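## Task

Take plates M06 and M09 out of plate hotel H1 and drop them into the waste bin WASTE. WASTE has to finish standing upright, and every other plate has to finish resting in its original slot without the robot supporting it. At the end, open the gripper and pull the arm away.

## Robot and tools

Robot: a single four-axis SCARA-style plate mover with one level gripper. Its joints, from the base outward, are lift (0.000 to 0.550 m), shoulder (-2.000 to 2.000 rad), elbow (-2.800 to 2.800 rad) and wrist yaw (-12.566 to 12.566 rad), followed by the two-finger opening. The gripper can only turn about the vertical axis; it never tilts. Its fingers point along the gripper's own +x axis and close along its y axis. The commanded point, end_effector_position, sits midway between the rubber pads, roughly 2 to 3 cm behind the fingertips. Keep the elbow at least 0.4 rad away from 0, because a nearly straight arm can fold and fault.

Scene frame: origin on the table surface directly under the arm base, +z up, +y to the left when facing along +x. State lines print the gripper position in metres and its orientation as a wxyz quaternion. At long reach the printed position may be somewhat off. Joint positions lists lift (m), shoulder, elbow, wrist yaw (rad), then the pad gap (m).

Stations: H1 is a six-slot plate hotel, with slot 1 lowest. Every plate has its ID on a front label. A plate counts as home when it lies flat on its shelf's two prongs, short end facing forward, behind both front pins and between the side pins. Nest RG, in front of H1, is a place to set a plate down temporarily. WASTE is a free-standing bin that can tip. You can hold a plate at its rim and release it to fall in. Anything inside it cannot be retrieved.

execute_actions takes "actions": a list holding one action, one wait, or nothing. An empty list sends no command and just reports the state. An action is {"rows": [...], "steps": n}. It runs up to 15 control steps of 1/30 s each (default 15). Each row is used for one step, and the final row repeats if there are fewer rows than steps. A wait is {"steps": n}, up to 300, counted from the previous result. The optional "pictures" boolean controls whether camera images come back (they do by default). A refused call moves nothing.

A row is five numbers, each in [-1, 1]: dx, dy, dz, rz, opening. The first four are an offset in the gripper's own axes, not an absolute pose. They are measured from the gripper pose in the most recent result that showed it. Before any such result exists, and for any later call within the same reply, they are measured from where the robot is when the action begins. Every row in a call uses that same reference, not the row before it. Scale: 1.0 equals 0.6 m of travel or 180 degrees of turn. Positive rz turns from +x toward +y. Opening is absolute: +1 is fully open (0.140 m) and -1 is closed, which still leaves a 0.066 m gap. Going from fully open to closed takes at least about 0.6 s. All-zero offsets are not a pause: they pull the gripper back to the reference pose.

move takes "target" (one five-number row, same meaning and same reference as above) and an optional "speed" in m/s, from 0.002 to 0.5 (default 0.25; turning is capped at twice that value in rad/s). It drives a straight path lasting 0.5 to 10 s. Past 10 s it stops short. The wrist turns the short way round. The opening is sent when the move starts. The path does not avoid obstacles. The real gripper lags behind it, may drift off it, and may overshoot the speed, especially with a nearly straight arm. The result adds a "move:" line with the outcome (done, off_target, moving, held, fault) and the distance left to target. Here limits=paced means the command was clipped, and limits=held means a safety check blocked some steps. After a held stretch the arm can suddenly move much faster.

wait takes "seconds" (0 to 10) and sends nothing new. zoom_image takes "camera" (cam_head_left, cam_head_right, cam_high, cam_low or cam_wrist) and "region" [x0, y0, x1, y1] in pixels, top-left origin, at most 504 by 504. Image sizes are 672x504 for both head cameras and 504x504 for cam_wrist. finished_scene takes "scene", the number of the scene you are ending. This cannot be undone; the result reports success and gives the next task.

Each control step, the command is clipped to within 70 mm and 16 degrees of the measured pose. A far target may therefore need several calls. Always check the reported pose and send the remainder. "pose unreachable" or HELD markers mean part of the command was altered or not sent. "Hand target" shows where the controller is currently heading.

Gripping: grip_measured uses the same scale as the opening you command. To hold something, command about 0.04 below grip_measured; a smaller difference gives a lighter hold. Readings may be off by about 1 mm. Each pad pushes at most about 18 N, and slamming the fingers shut may press harder.

Caution: contact torque at a joint's load limit (lift 54.6 N, shoulder 8.19 N m, elbow 4.09 N m, wrist yaw 1.36 N m, including any held weight) stops the arm for 10 s. Holding loads for long heats the motors: MOTOR HOT appears at 85 °C, and an over-temperature stop happens at 100 °C. Faster contact hits harder, and targets set deeper past contact push harder. Do not drop plates by accident, slam, or shove hard. Never knock anything off the table. Keep WASTE upright. Objects may be tugged or nudged now and then. The simulation keeps running between your calls. At the end, let go and withdraw the gripper.

Each tool is called after "Call:" in YAML: its name, and indented under it one key for each argument.

## Session

Call:
execute_actions:
  actions: []

Scene clock: 0.00 s of 9600.00 s.
end_effector_position=(+0.3510, -0.3894, +0.4885) grip_measured=+0.98 end_effector_quat_wxyz=(+0.923, +0.000, +0.000, +0.384)
Joint positions: [ 0.483 -1.125  2.513 -0.6    0.139]
Hand target: +0.351, -0.389, +0.488; +0.923, +0.000, +0.000, +0.384

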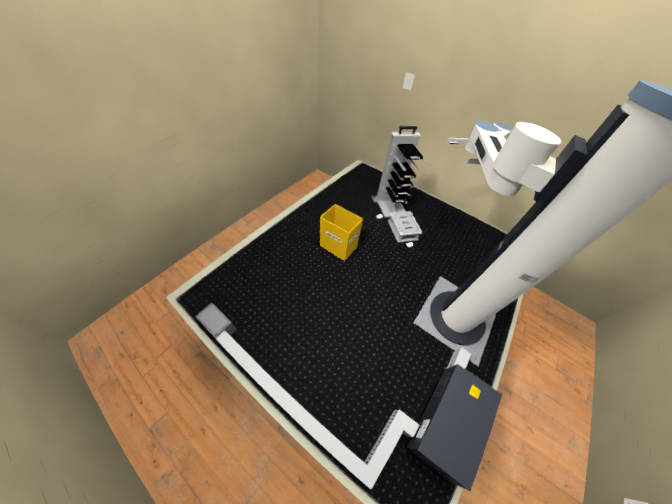

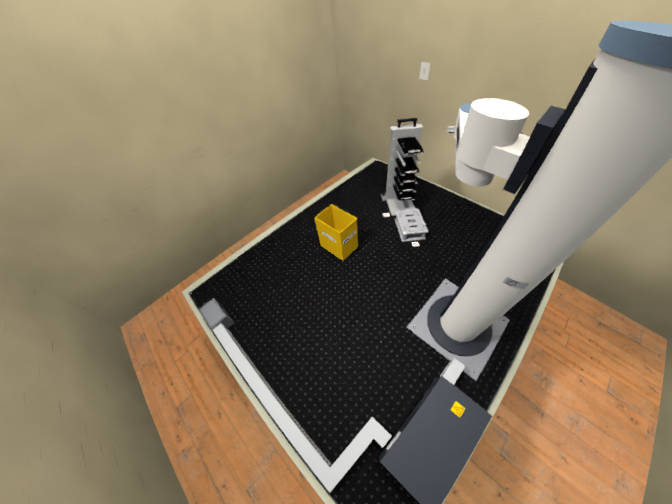

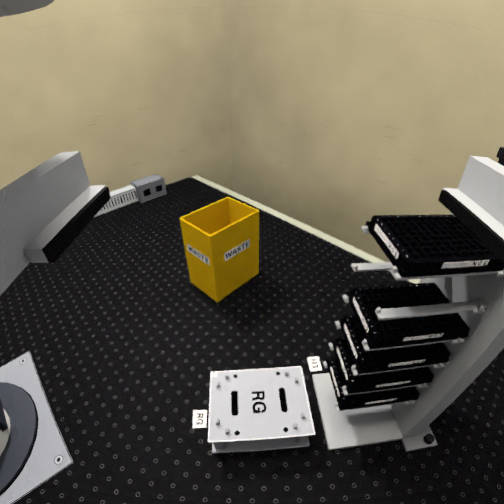

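Call:
zoom_image:
  camera: "cam_wrist"
  region: [252, 150, 504, 460]

Call:
zoom_image:
  camera: "cam_head_left"
  region: [300, 110, 480, 270]

Region (252, 150, 504, 460) of cam_wrist's 504x504 image, scaled by 1.626, with more detail than that image has; it fills the left 410 columns of this view, and the rest is white.

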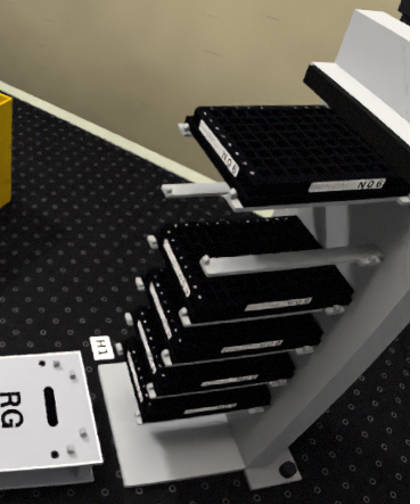

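Region (300, 110, 480, 270) of cam_head_left's 672x504 image, scaled by 2.800, with more detail than that image has.

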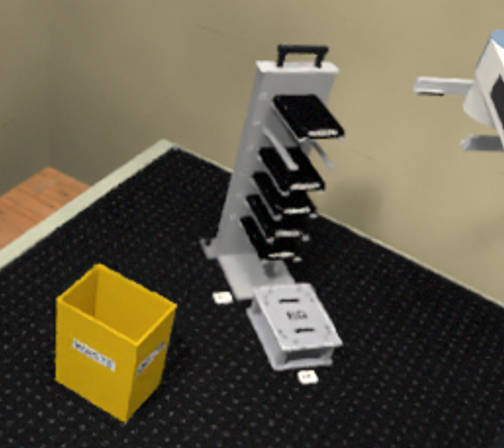

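Call:
move:
  target: [0.222, 0.082, 0, -0.5, 1]
  speed: 0.3

Scene clock: 26.27 s of 9600.00 s.
end_effector_position=(+0.4102, -0.2601, +0.4885) grip_measured=+0.98 end_effector_quat_wxyz=(+0.924, +0.000, +0.000, -0.381)
Joint positions: [ 0.483  0.114  0.822 -1.719  0.139]
Hand target: +0.410, -0.260, +0.488; +0.924, +0.000, +0.000, -0.382
Off the commanded pose: 0.000 m, 0 deg.
After step 90, 20.23 s passed at rest.
move: done

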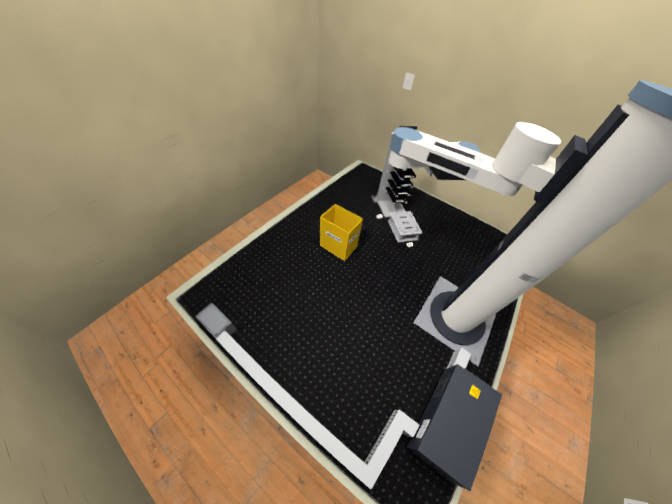

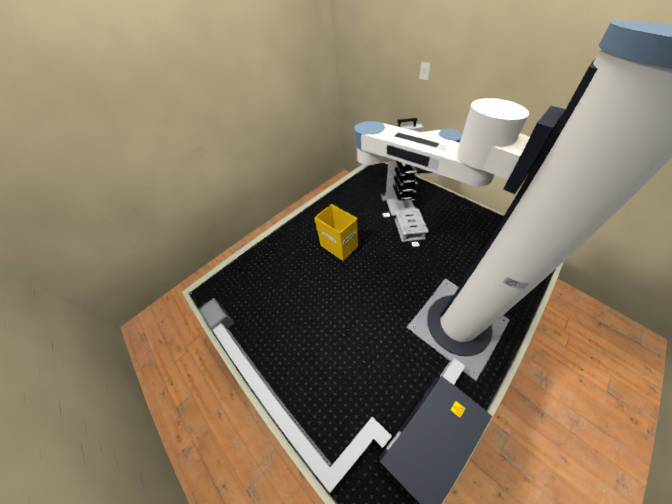

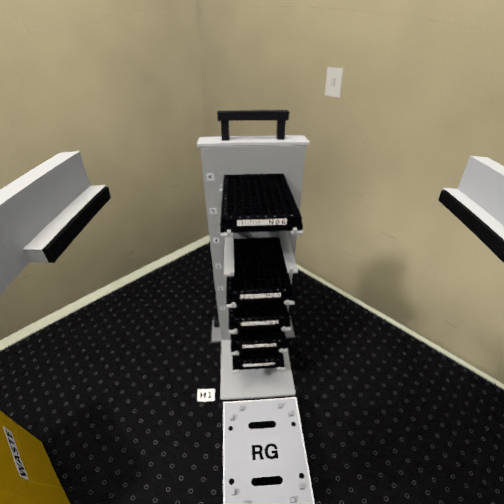

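Call:
move:
  target: [0, 0, -0.3, 0, 1]
  speed: 0.3

Call:
zoom_image:
  camera: "cam_wrist"
  region: [150, 100, 370, 400]

Scene clock: 32.17 s of 9600.00 s.
end_effector_position=(+0.4101, -0.2601, +0.3084) grip_measured=+0.98 end_effector_quat_wxyz=(+0.924, +0.000, +0.000, -0.381)
Joint positions: [ 0.303  0.114  0.822 -1.719  0.139]
Hand target: +0.410, -0.260, +0.308; +0.924, +0.000, +0.000, -0.381
Off the commanded pose: 0.000 m, 0 deg.
After step 90, 1.83 s passed at rest.
move: done

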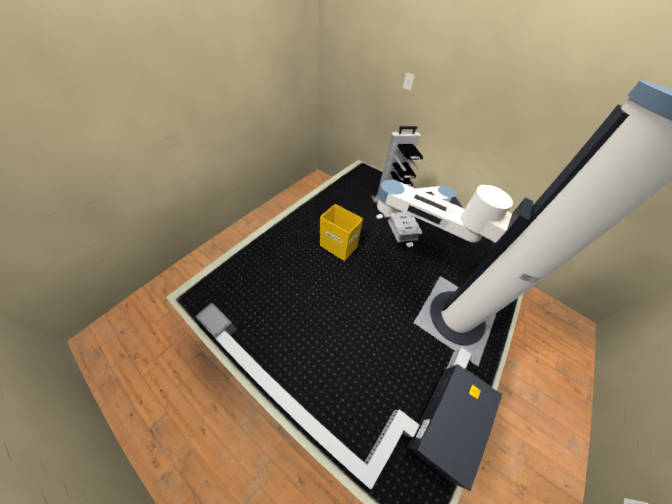

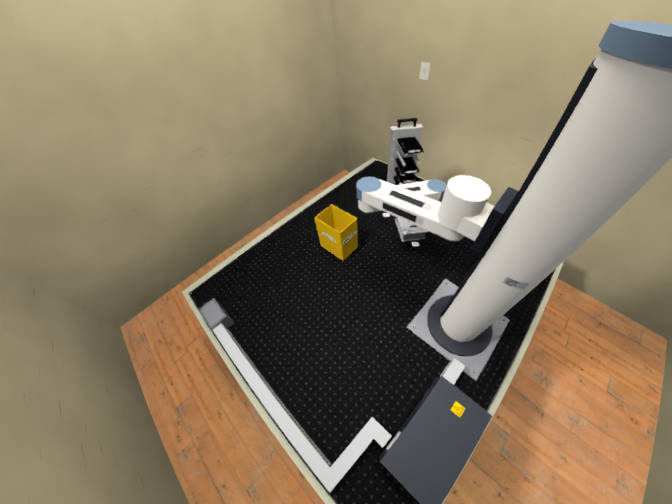

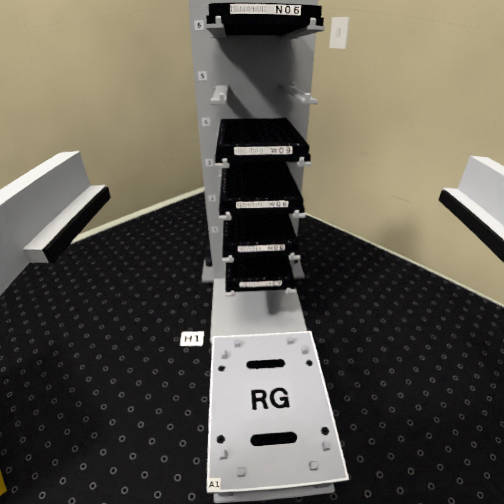

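Region (150, 100, 370, 400) of cam_wrist's 504x504 image, scaled by 1.680, with more detail than that image has; it fills the left 370 columns of this view, and the rest is white.

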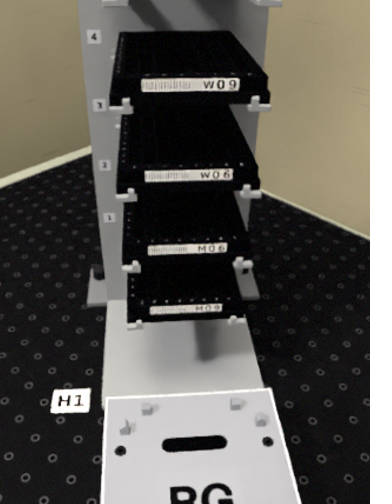

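Call:
move:
  target: [0.115, -0.011, -0.18, 0.0205, 1]
  speed: 0.25

Scene clock: 68.83 s of 9600.00 s.
end_effector_position=(+0.4544, -0.3135, +0.2004) grip_measured=+0.98 end_effector_quat_wxyz=(+0.936, +0.000, +0.000, -0.351)
Joint positions: [ 0.195 -0.021  1.135 -1.831  0.139]
Hand target: +0.454, -0.313, +0.200; +0.936, +0.000, +0.000, -0.351
Off the commanded pose: 0.000 m, 0 deg.
After step 90, 32.77 s passed at rest.
move: done

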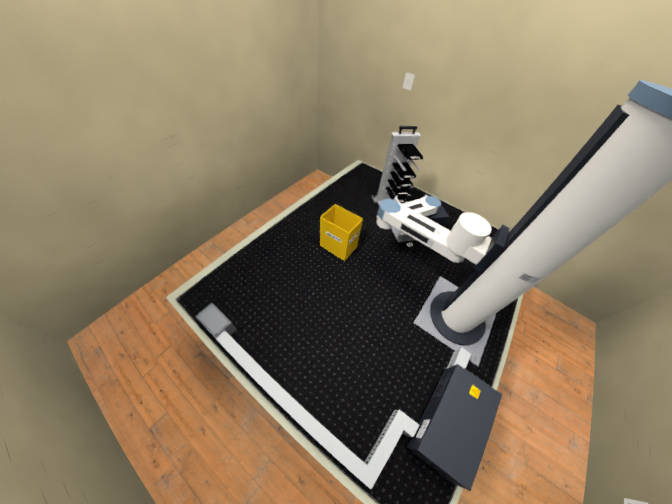

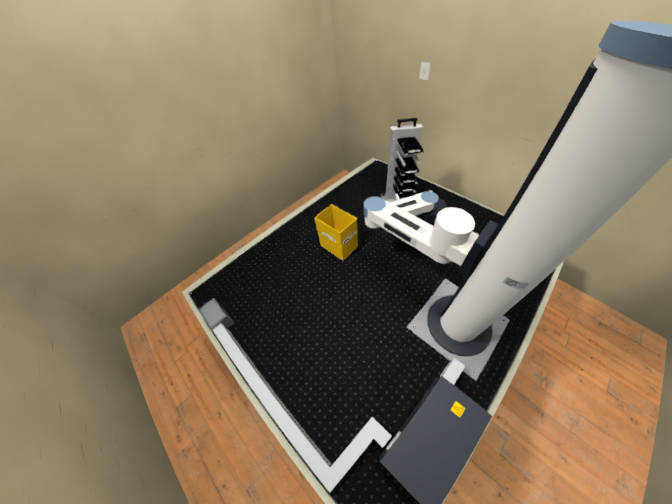

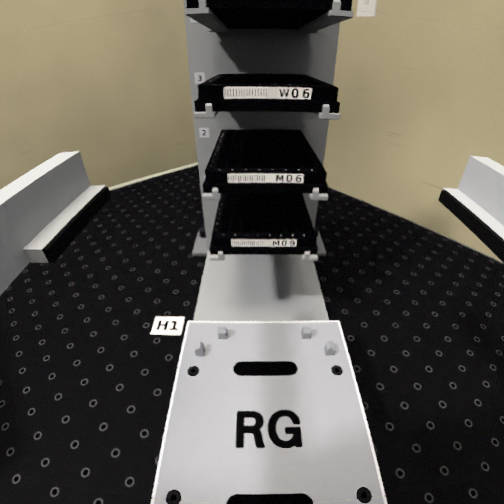

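Call:
zoom_image:
  camera: "cam_wrist"
  region: [160, 50, 370, 280]

Region (160, 50, 370, 280) of cam_wrist's 504x504 image, scaled by 2.191, with more detail than that image has; it fills the left 460 columns of this view, and the rest is white.

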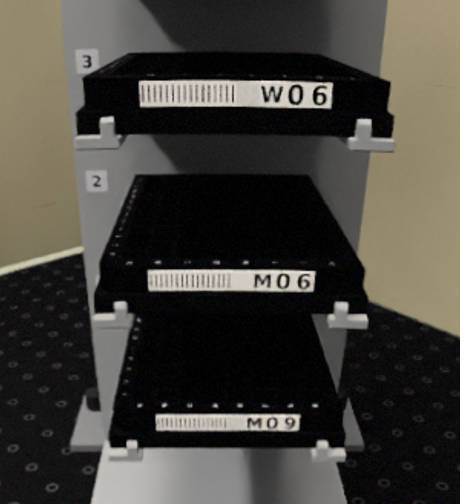

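Call:
move:
  target: [0.15, 0, -0.05, 0, 0.3]
  speed: 0.15

Scene clock: 91.13 s of 9600.00 s.
end_effector_position=(+0.5223, -0.3727, +0.1704) grip_measured=+0.30 end_effector_quat_wxyz=(+0.936, +0.000, +0.000, -0.351)
Joint positions: [ 0.165 -0.155  1.58  -2.142  0.114]
Hand target: +0.522, -0.373, +0.170; +0.936, +0.000, +0.000, -0.351
Off the commanded pose: 0.000 m, 0 deg.
After step 90, 18.37 s passed at rest.
move: done

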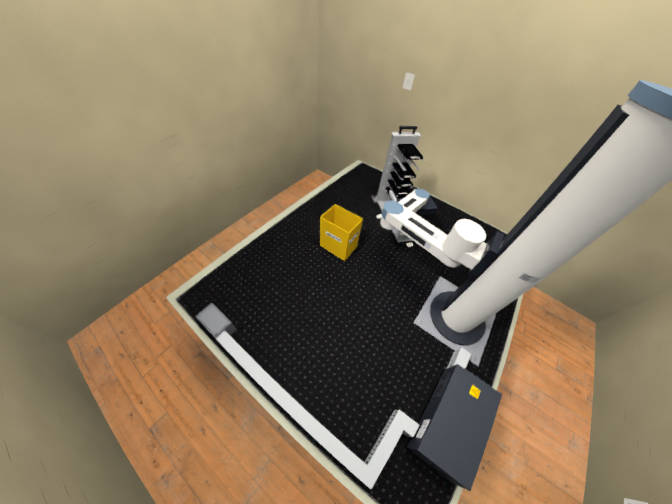

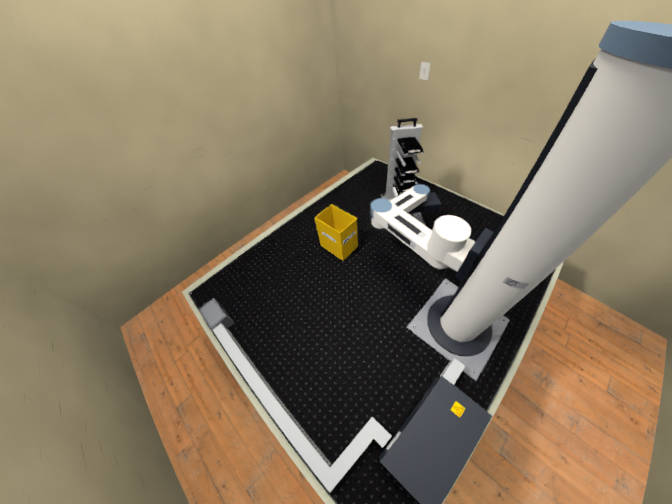

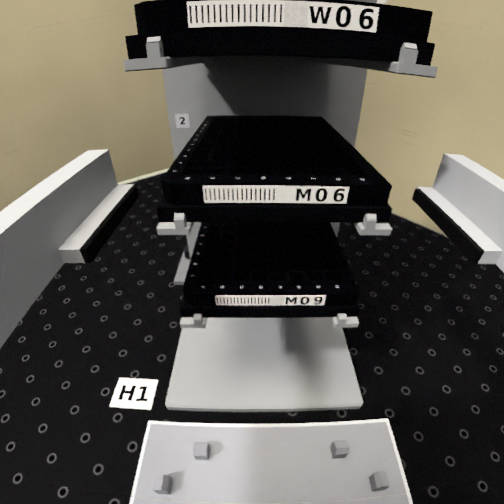

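Call:
move:
  target: [0.095, 0, 0.0067, 0, -0.2]
  speed: 0.08

Scene clock: 122.47 s of 9600.00 s.
end_effector_position=(+0.5653, -0.4102, +0.1744) grip_measured=-0.20 end_effector_quat_wxyz=(+0.936, +0.000, +0.000, -0.351)
Joint positions: [ 0.169 -0.285  1.923 -2.355  0.096]
Hand target: +0.565, -0.410, +0.174; +0.936, +0.000, +0.000, -0.351
Off the commanded pose: 0.000 m, 0 deg.
After step 90, 27.33 s passed at rest.
move: done

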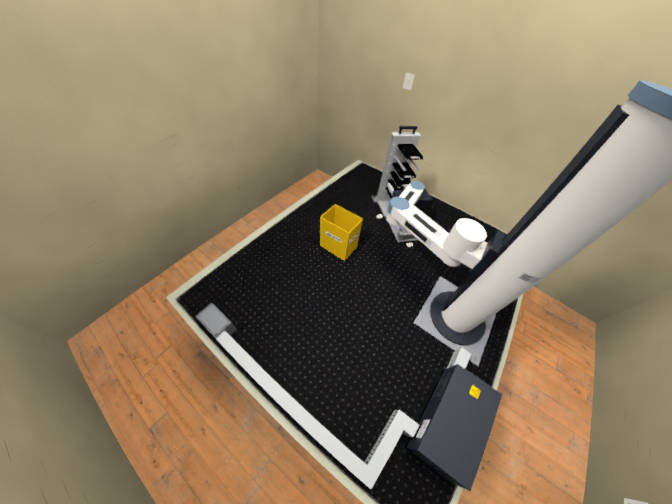

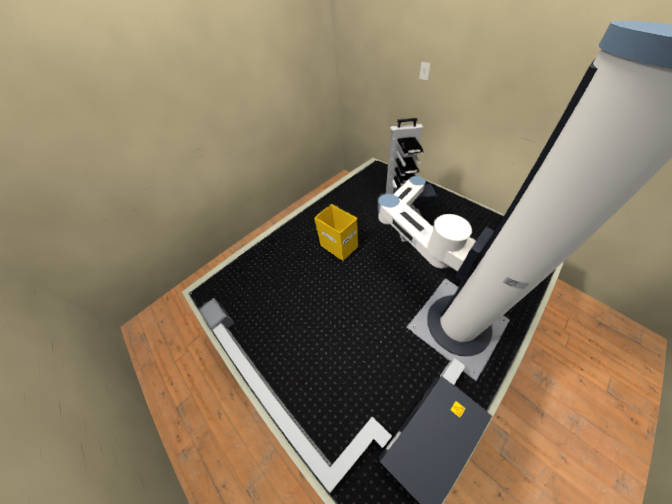

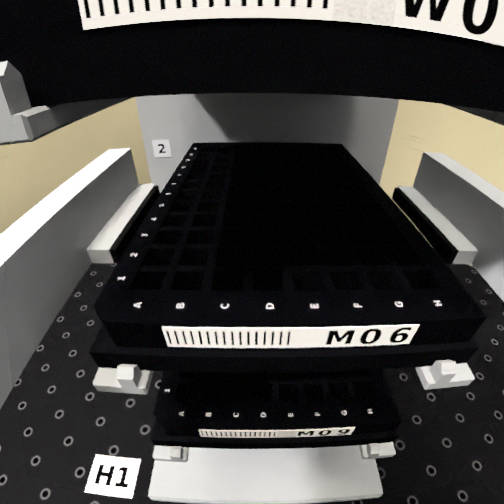

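Call:
execute_actions:
  actions:
    - {"rows": [[0,0,0,0,-0.35],[0,0,0,0,-0.4],[0,0,0,0,-0.44],[0,0,0,0,-0.47],[0,0,0,0,-0.49],[0,0,0,0,-0.51],[0,0,0,0,-0.53],[0,0,0,0,-0.55],[0,0,0,0,-0.57],[0,0,0,0,-0.59],[0,0,0,0,-0.61]], "steps": 15}

Scene clock: 130.57 s of 9600.00 s.
end_effector_position=(+0.5658, -0.4097, +0.1744) grip_measured=-0.59 end_effector_quat_wxyz=(+0.937, +0.000, +0.000, -0.350)
Joint positions: [ 0.169 -0.284  1.923 -2.353  0.081]
Hand target: +0.565, -0.410, +0.174; +0.936, +0.000, +0.000, -0.351
Off the commanded pose: 0.001 m, 0 deg.
Steps of this call (steps 1 to 90: nothing new was sent; then 4.60 s passed at rest; steps 91 to 105: all 15 steps of this action). Readings (end_effector_position):
91: (+0.5653, -0.4102, +0.1744)
92: (+0.5653, -0.4102, +0.1744)
94: (+0.5653, -0.4102, +0.1744)
98: (+0.5654, -0.4101, +0.1744)
105: the state above

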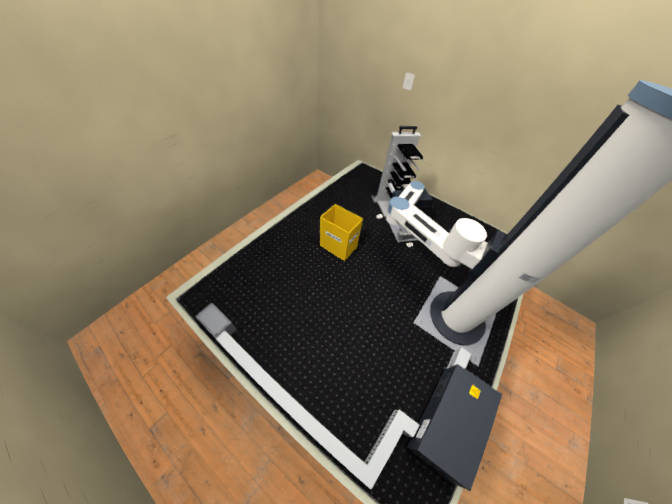

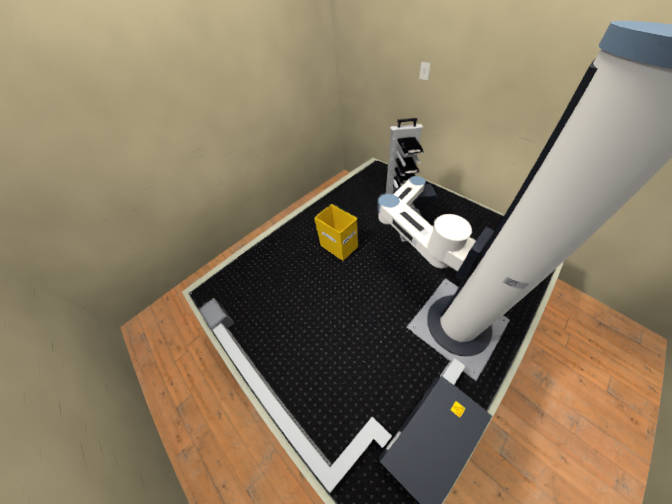

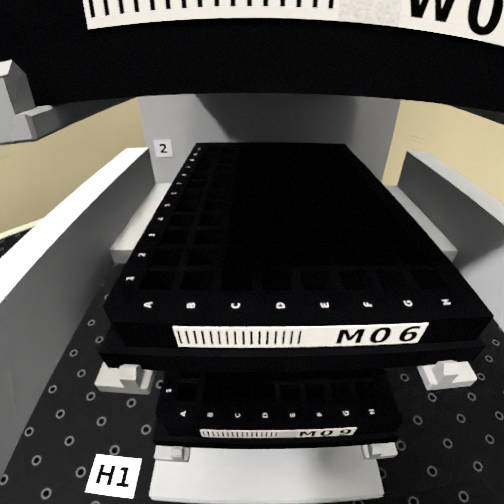

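Call:
execute_actions:
  actions:
    - {"rows": [[0,0,0,0,-0.64]], "steps": 8}
  pictures: false

Call:
move:
  target: [0, 0, 0.02, 0, -0.64]
  speed: 0.03

Scene clock: 136.77 s of 9600.00 s.
end_effector_position=(+0.5659, -0.4096, +0.1744) grip_measured=-0.59 end_effector_quat_wxyz=(+0.937, +0.000, +0.000, -0.349)
Joint positions: [ 0.169 -0.284  1.923 -2.353  0.081]
Hand target: +0.566, -0.410, +0.174; +0.937, +0.000, +0.000, -0.350
Off the commanded pose: 0.000 m, 0 deg.
Steps of this call (steps 1 to 90: nothing new was sent; then 2.93 s passed at rest; steps 91 to 98: all 8 steps of this action). Readings (end_effector_position):
91: (+0.5658, -0.4097, +0.1744)
92: (+0.5659, -0.4096, +0.1744)
94: (+0.5659, -0.4096, +0.1744)
98: the state above

Scene clock: 137.70 s of 9600.00 s.
end_effector_position=(+0.5659, -0.4096, +0.1864) grip_measured=-0.59 end_effector_quat_wxyz=(+0.937, +0.000, +0.000, -0.349)
Joint positions: [ 0.181 -0.284  1.923 -2.353  0.081]
Hand target: +0.566, -0.410, +0.186; +0.937, +0.000, +0.000, -0.349
Off the commanded pose: 0.000 m, 0 deg.
move: done

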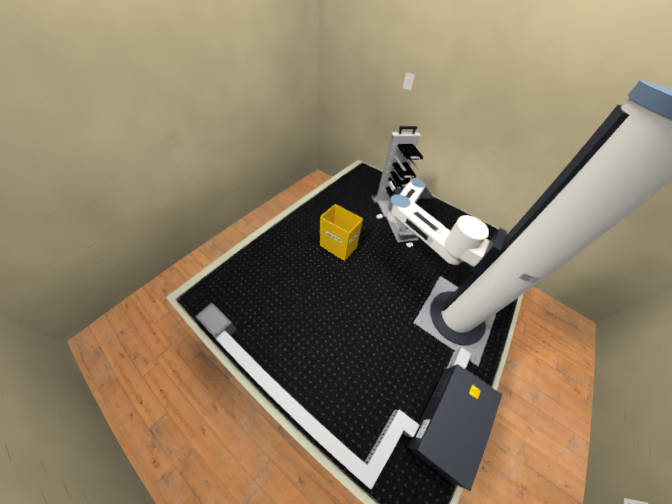

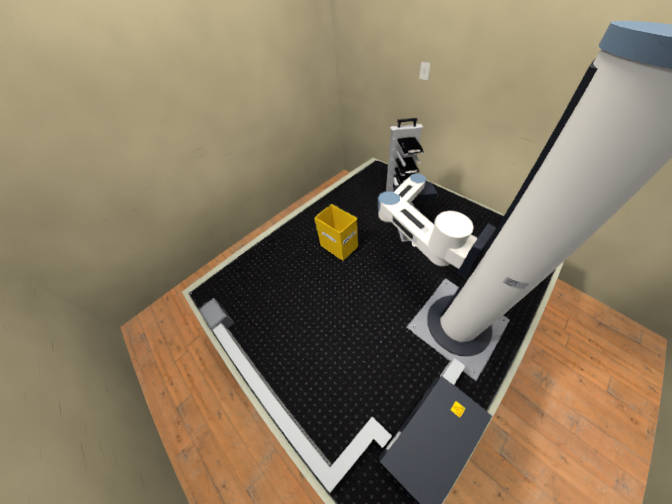

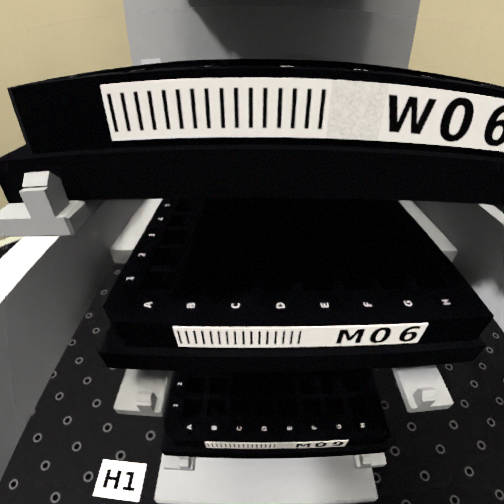

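Call:
move:
  target: [-0.27, 0, 0, 0, -0.64]
  speed: 0.12

Call:
move:
  target: [0, 0, 0.2, 0, -0.64]
  speed: 0.2

Scene clock: 161.57 s of 9600.00 s.
end_effector_position=(+0.4434, -0.3035, +0.1864) grip_measured=-0.59 end_effector_quat_wxyz=(+0.937, +0.000, +0.000, -0.350)
Joint positions: [ 0.181 -0.009  1.068 -1.774  0.081]
Hand target: +0.443, -0.303, +0.186; +0.937, +0.000, +0.000, -0.349
Off the commanded pose: 0.000 m, 0 deg.
After step 90, 19.23 s passed at rest.
move: done

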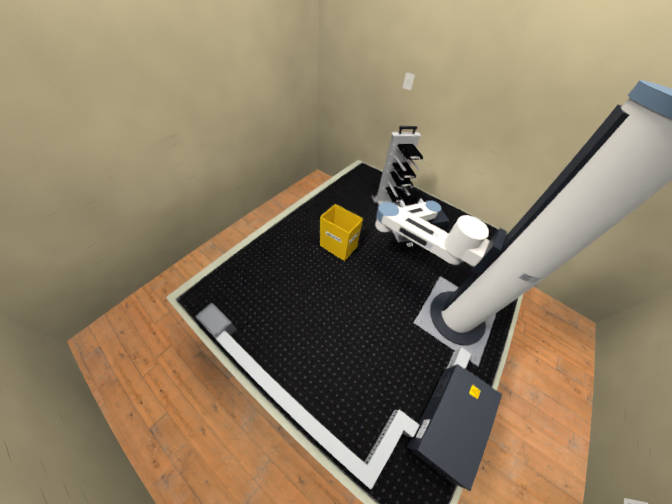

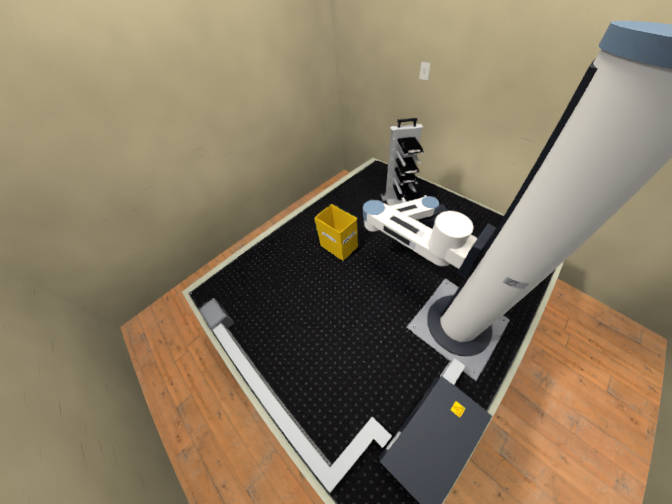

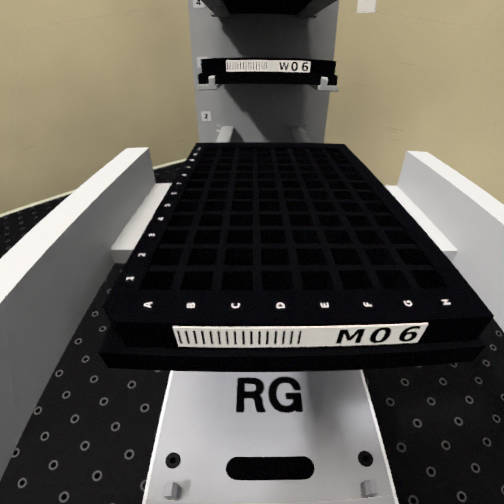

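Scene clock: 162.53 s of 9600.00 s.
end_effector_position=(+0.4434, -0.3035, +0.3064) grip_measured=-0.59 end_effector_quat_wxyz=(+0.937, +0.000, +0.000, -0.350)
Joint positions: [ 0.301 -0.009  1.068 -1.774  0.081]
Hand target: +0.443, -0.303, +0.306; +0.937, +0.000, +0.000, -0.350
Off the commanded pose: 0.000 m, 0 deg.
move: done

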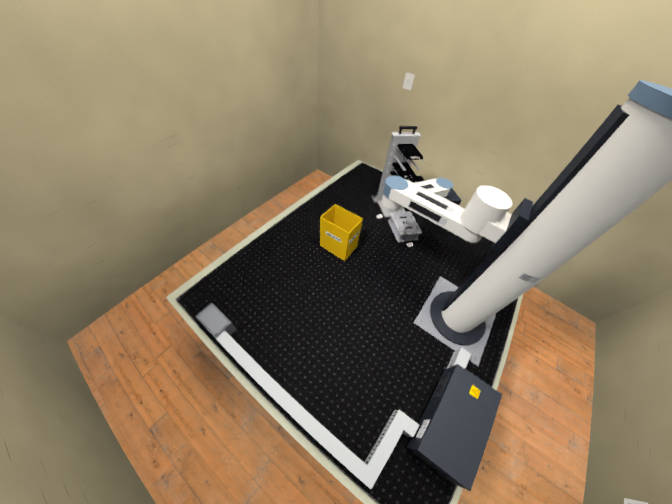

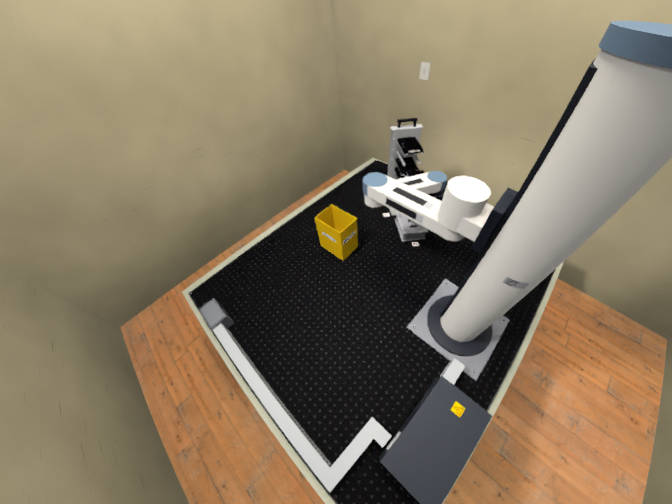

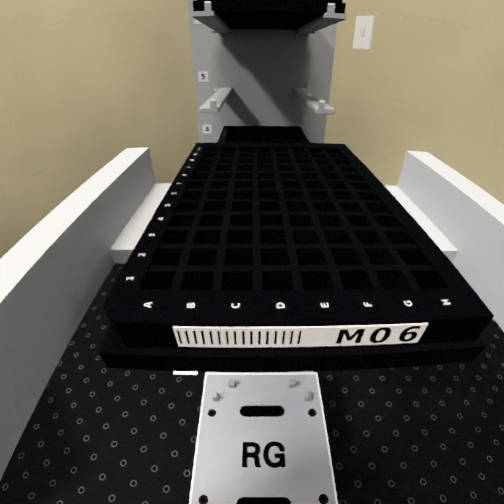

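Call:
move:
  target: [-0.1335, 0.638, 0, 0.232, -0.64]
  speed: 0.3

Scene clock: 170.40 s of 9600.00 s.
end_effector_position=(+0.6338, +0.0381, +0.3064) grip_measured=-0.59 end_effector_quat_wxyz=(+1.000, +0.000, +0.000, +0.008)
Joint positions: [ 0.301  0.924  1.322 -2.231  0.081]
Hand target: +0.634, +0.038, +0.306; +1.000, +0.000, +0.000, +0.007
Off the commanded pose: 0.000 m, 0 deg.
After step 90, 3.20 s passed at rest.
move: done

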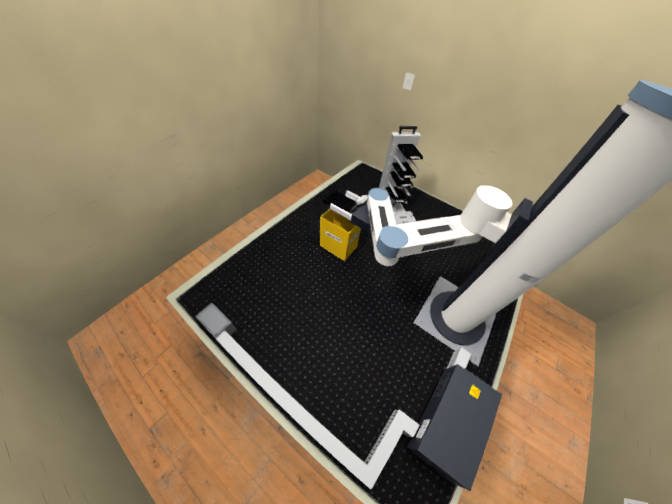

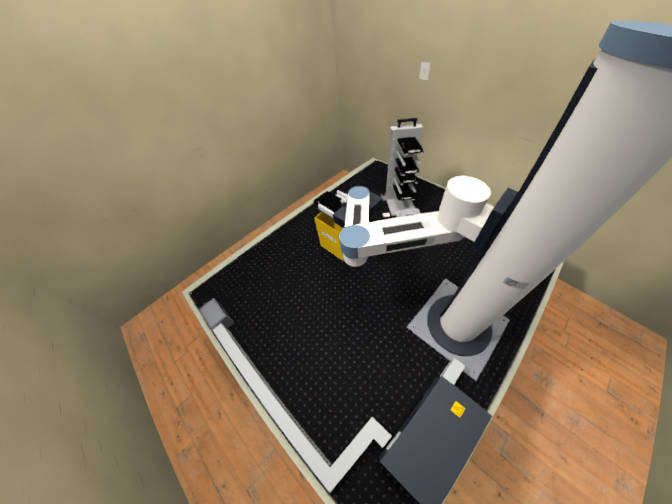

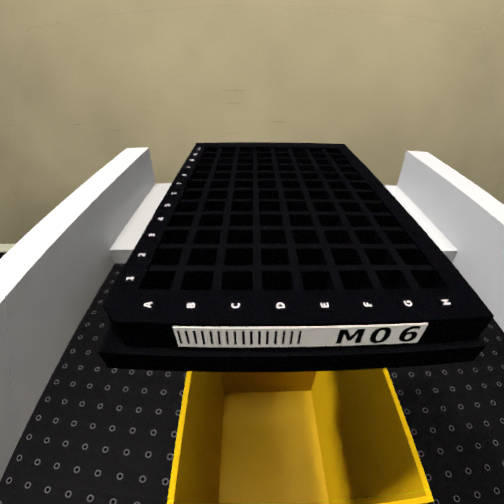

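Call:
move:
  target: [0, -0.0167, -0.13, 0, -0.64]
  speed: 0.12

Scene clock: 194.50 s of 9600.00 s.
end_effector_position=(+0.6339, +0.0281, +0.2284) grip_measured=-0.59 end_effector_quat_wxyz=(+1.000, +0.000, +0.000, +0.007)
Joint positions: [ 0.223  0.894  1.318 -2.197  0.081]
Hand target: +0.634, +0.028, +0.228; +1.000, +0.000, +0.000, +0.008
Off the commanded pose: 0.000 m, 0 deg.
After step 90, 20.13 s passed at rest.
move: done

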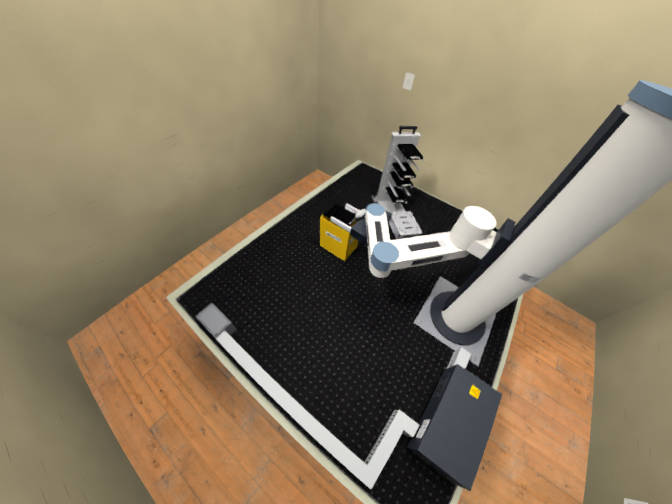

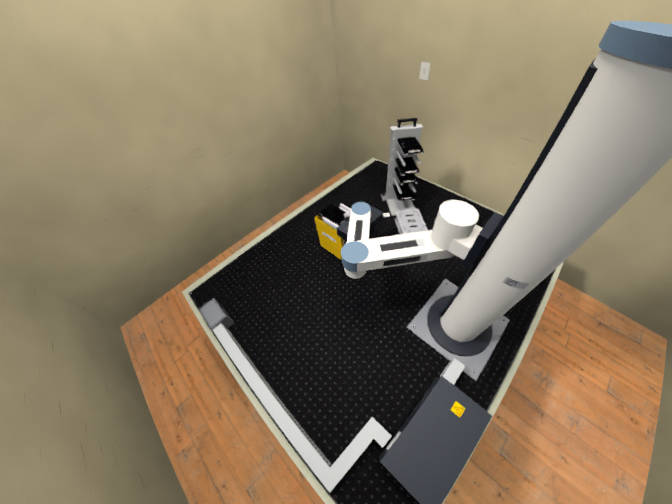

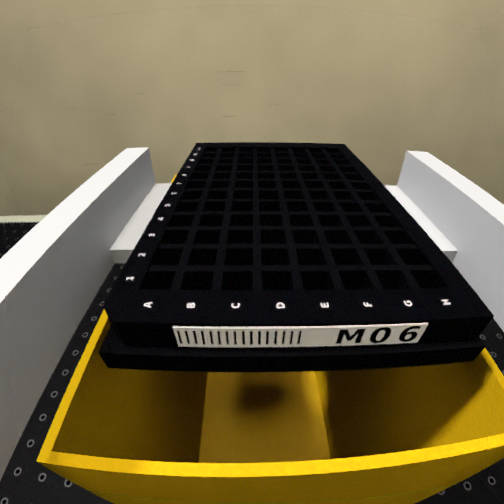

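Call:
move:
  target: [-0.003, 0, -0.013, 0, -0.64]
  speed: 0.03

Call:
execute_actions:
  actions:
    - {"rows": [[0,0,0,0,0.0]], "steps": 15}

Scene clock: 202.83 s of 9600.00 s.
end_effector_position=(+0.6322, +0.0280, +0.2205) grip_measured=-0.59 end_effector_quat_wxyz=(+1.000, +0.000, +0.000, +0.007)
Joint positions: [ 0.216  0.898  1.31  -2.193  0.081]
Hand target: +0.632, +0.028, +0.221; +1.000, +0.000, +0.000, +0.007
Off the commanded pose: 0.000 m, 0 deg.
After step 90, 4.63 s passed at rest.
move: done

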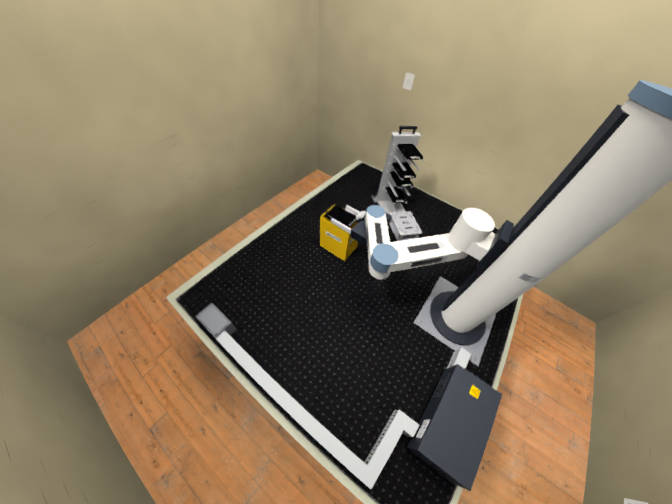

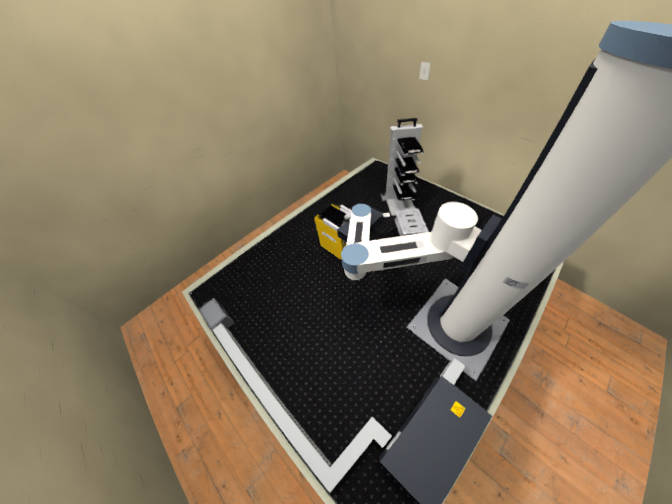

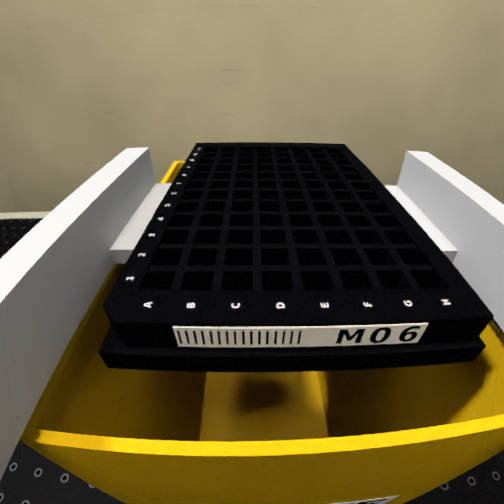

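Scene clock: 203.33 s of 9600.00 s.
end_effector_position=(+0.6322, +0.0280, +0.2205) grip_measured=+0.00 end_effector_quat_wxyz=(+1.000, +0.000, +0.000, +0.007)
Joint positions: [ 0.216  0.898  1.31  -2.193  0.103]
Hand target: +0.632, +0.028, +0.221; +1.000, +0.000, +0.000, +0.007
Off the commanded pose: 0.000 m, 0 deg.
Steps of this call (steps 1 to 15: all 15 steps of this action). Readings (end_effector_position):
1: (+0.6322, +0.0280, +0.2205)
2: (+0.6322, +0.0280, +0.2205)
4: (+0.6322, +0.0280, +0.2205)
8: (+0.6322, +0.0280, +0.2205)
15: the state above

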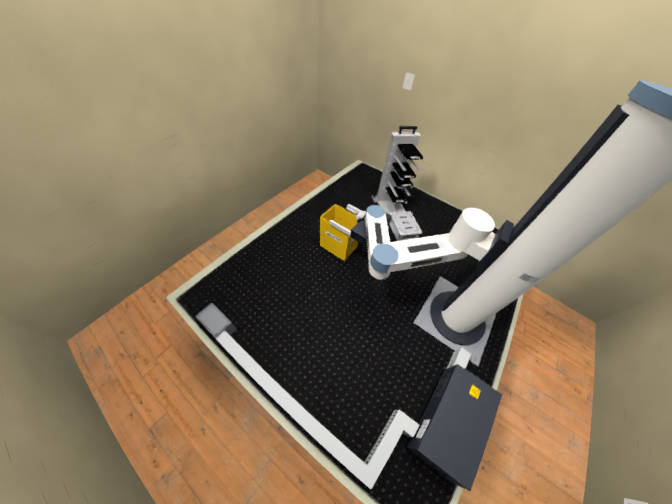

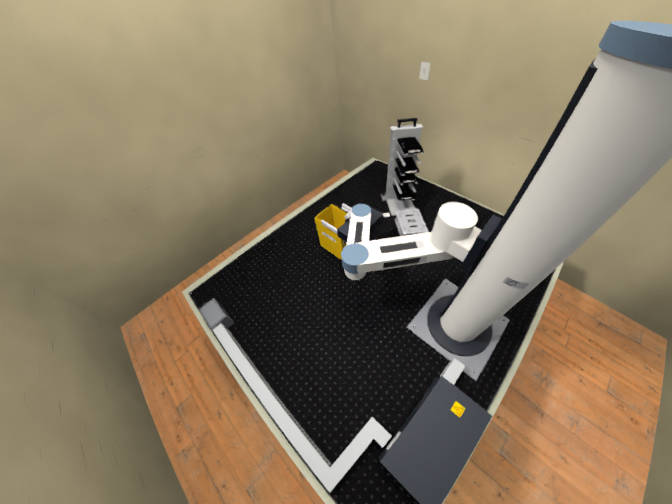

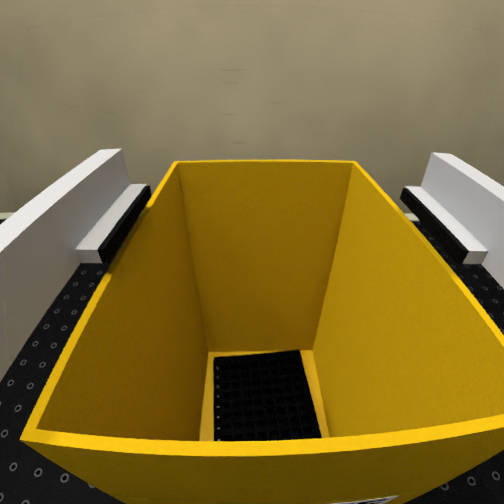

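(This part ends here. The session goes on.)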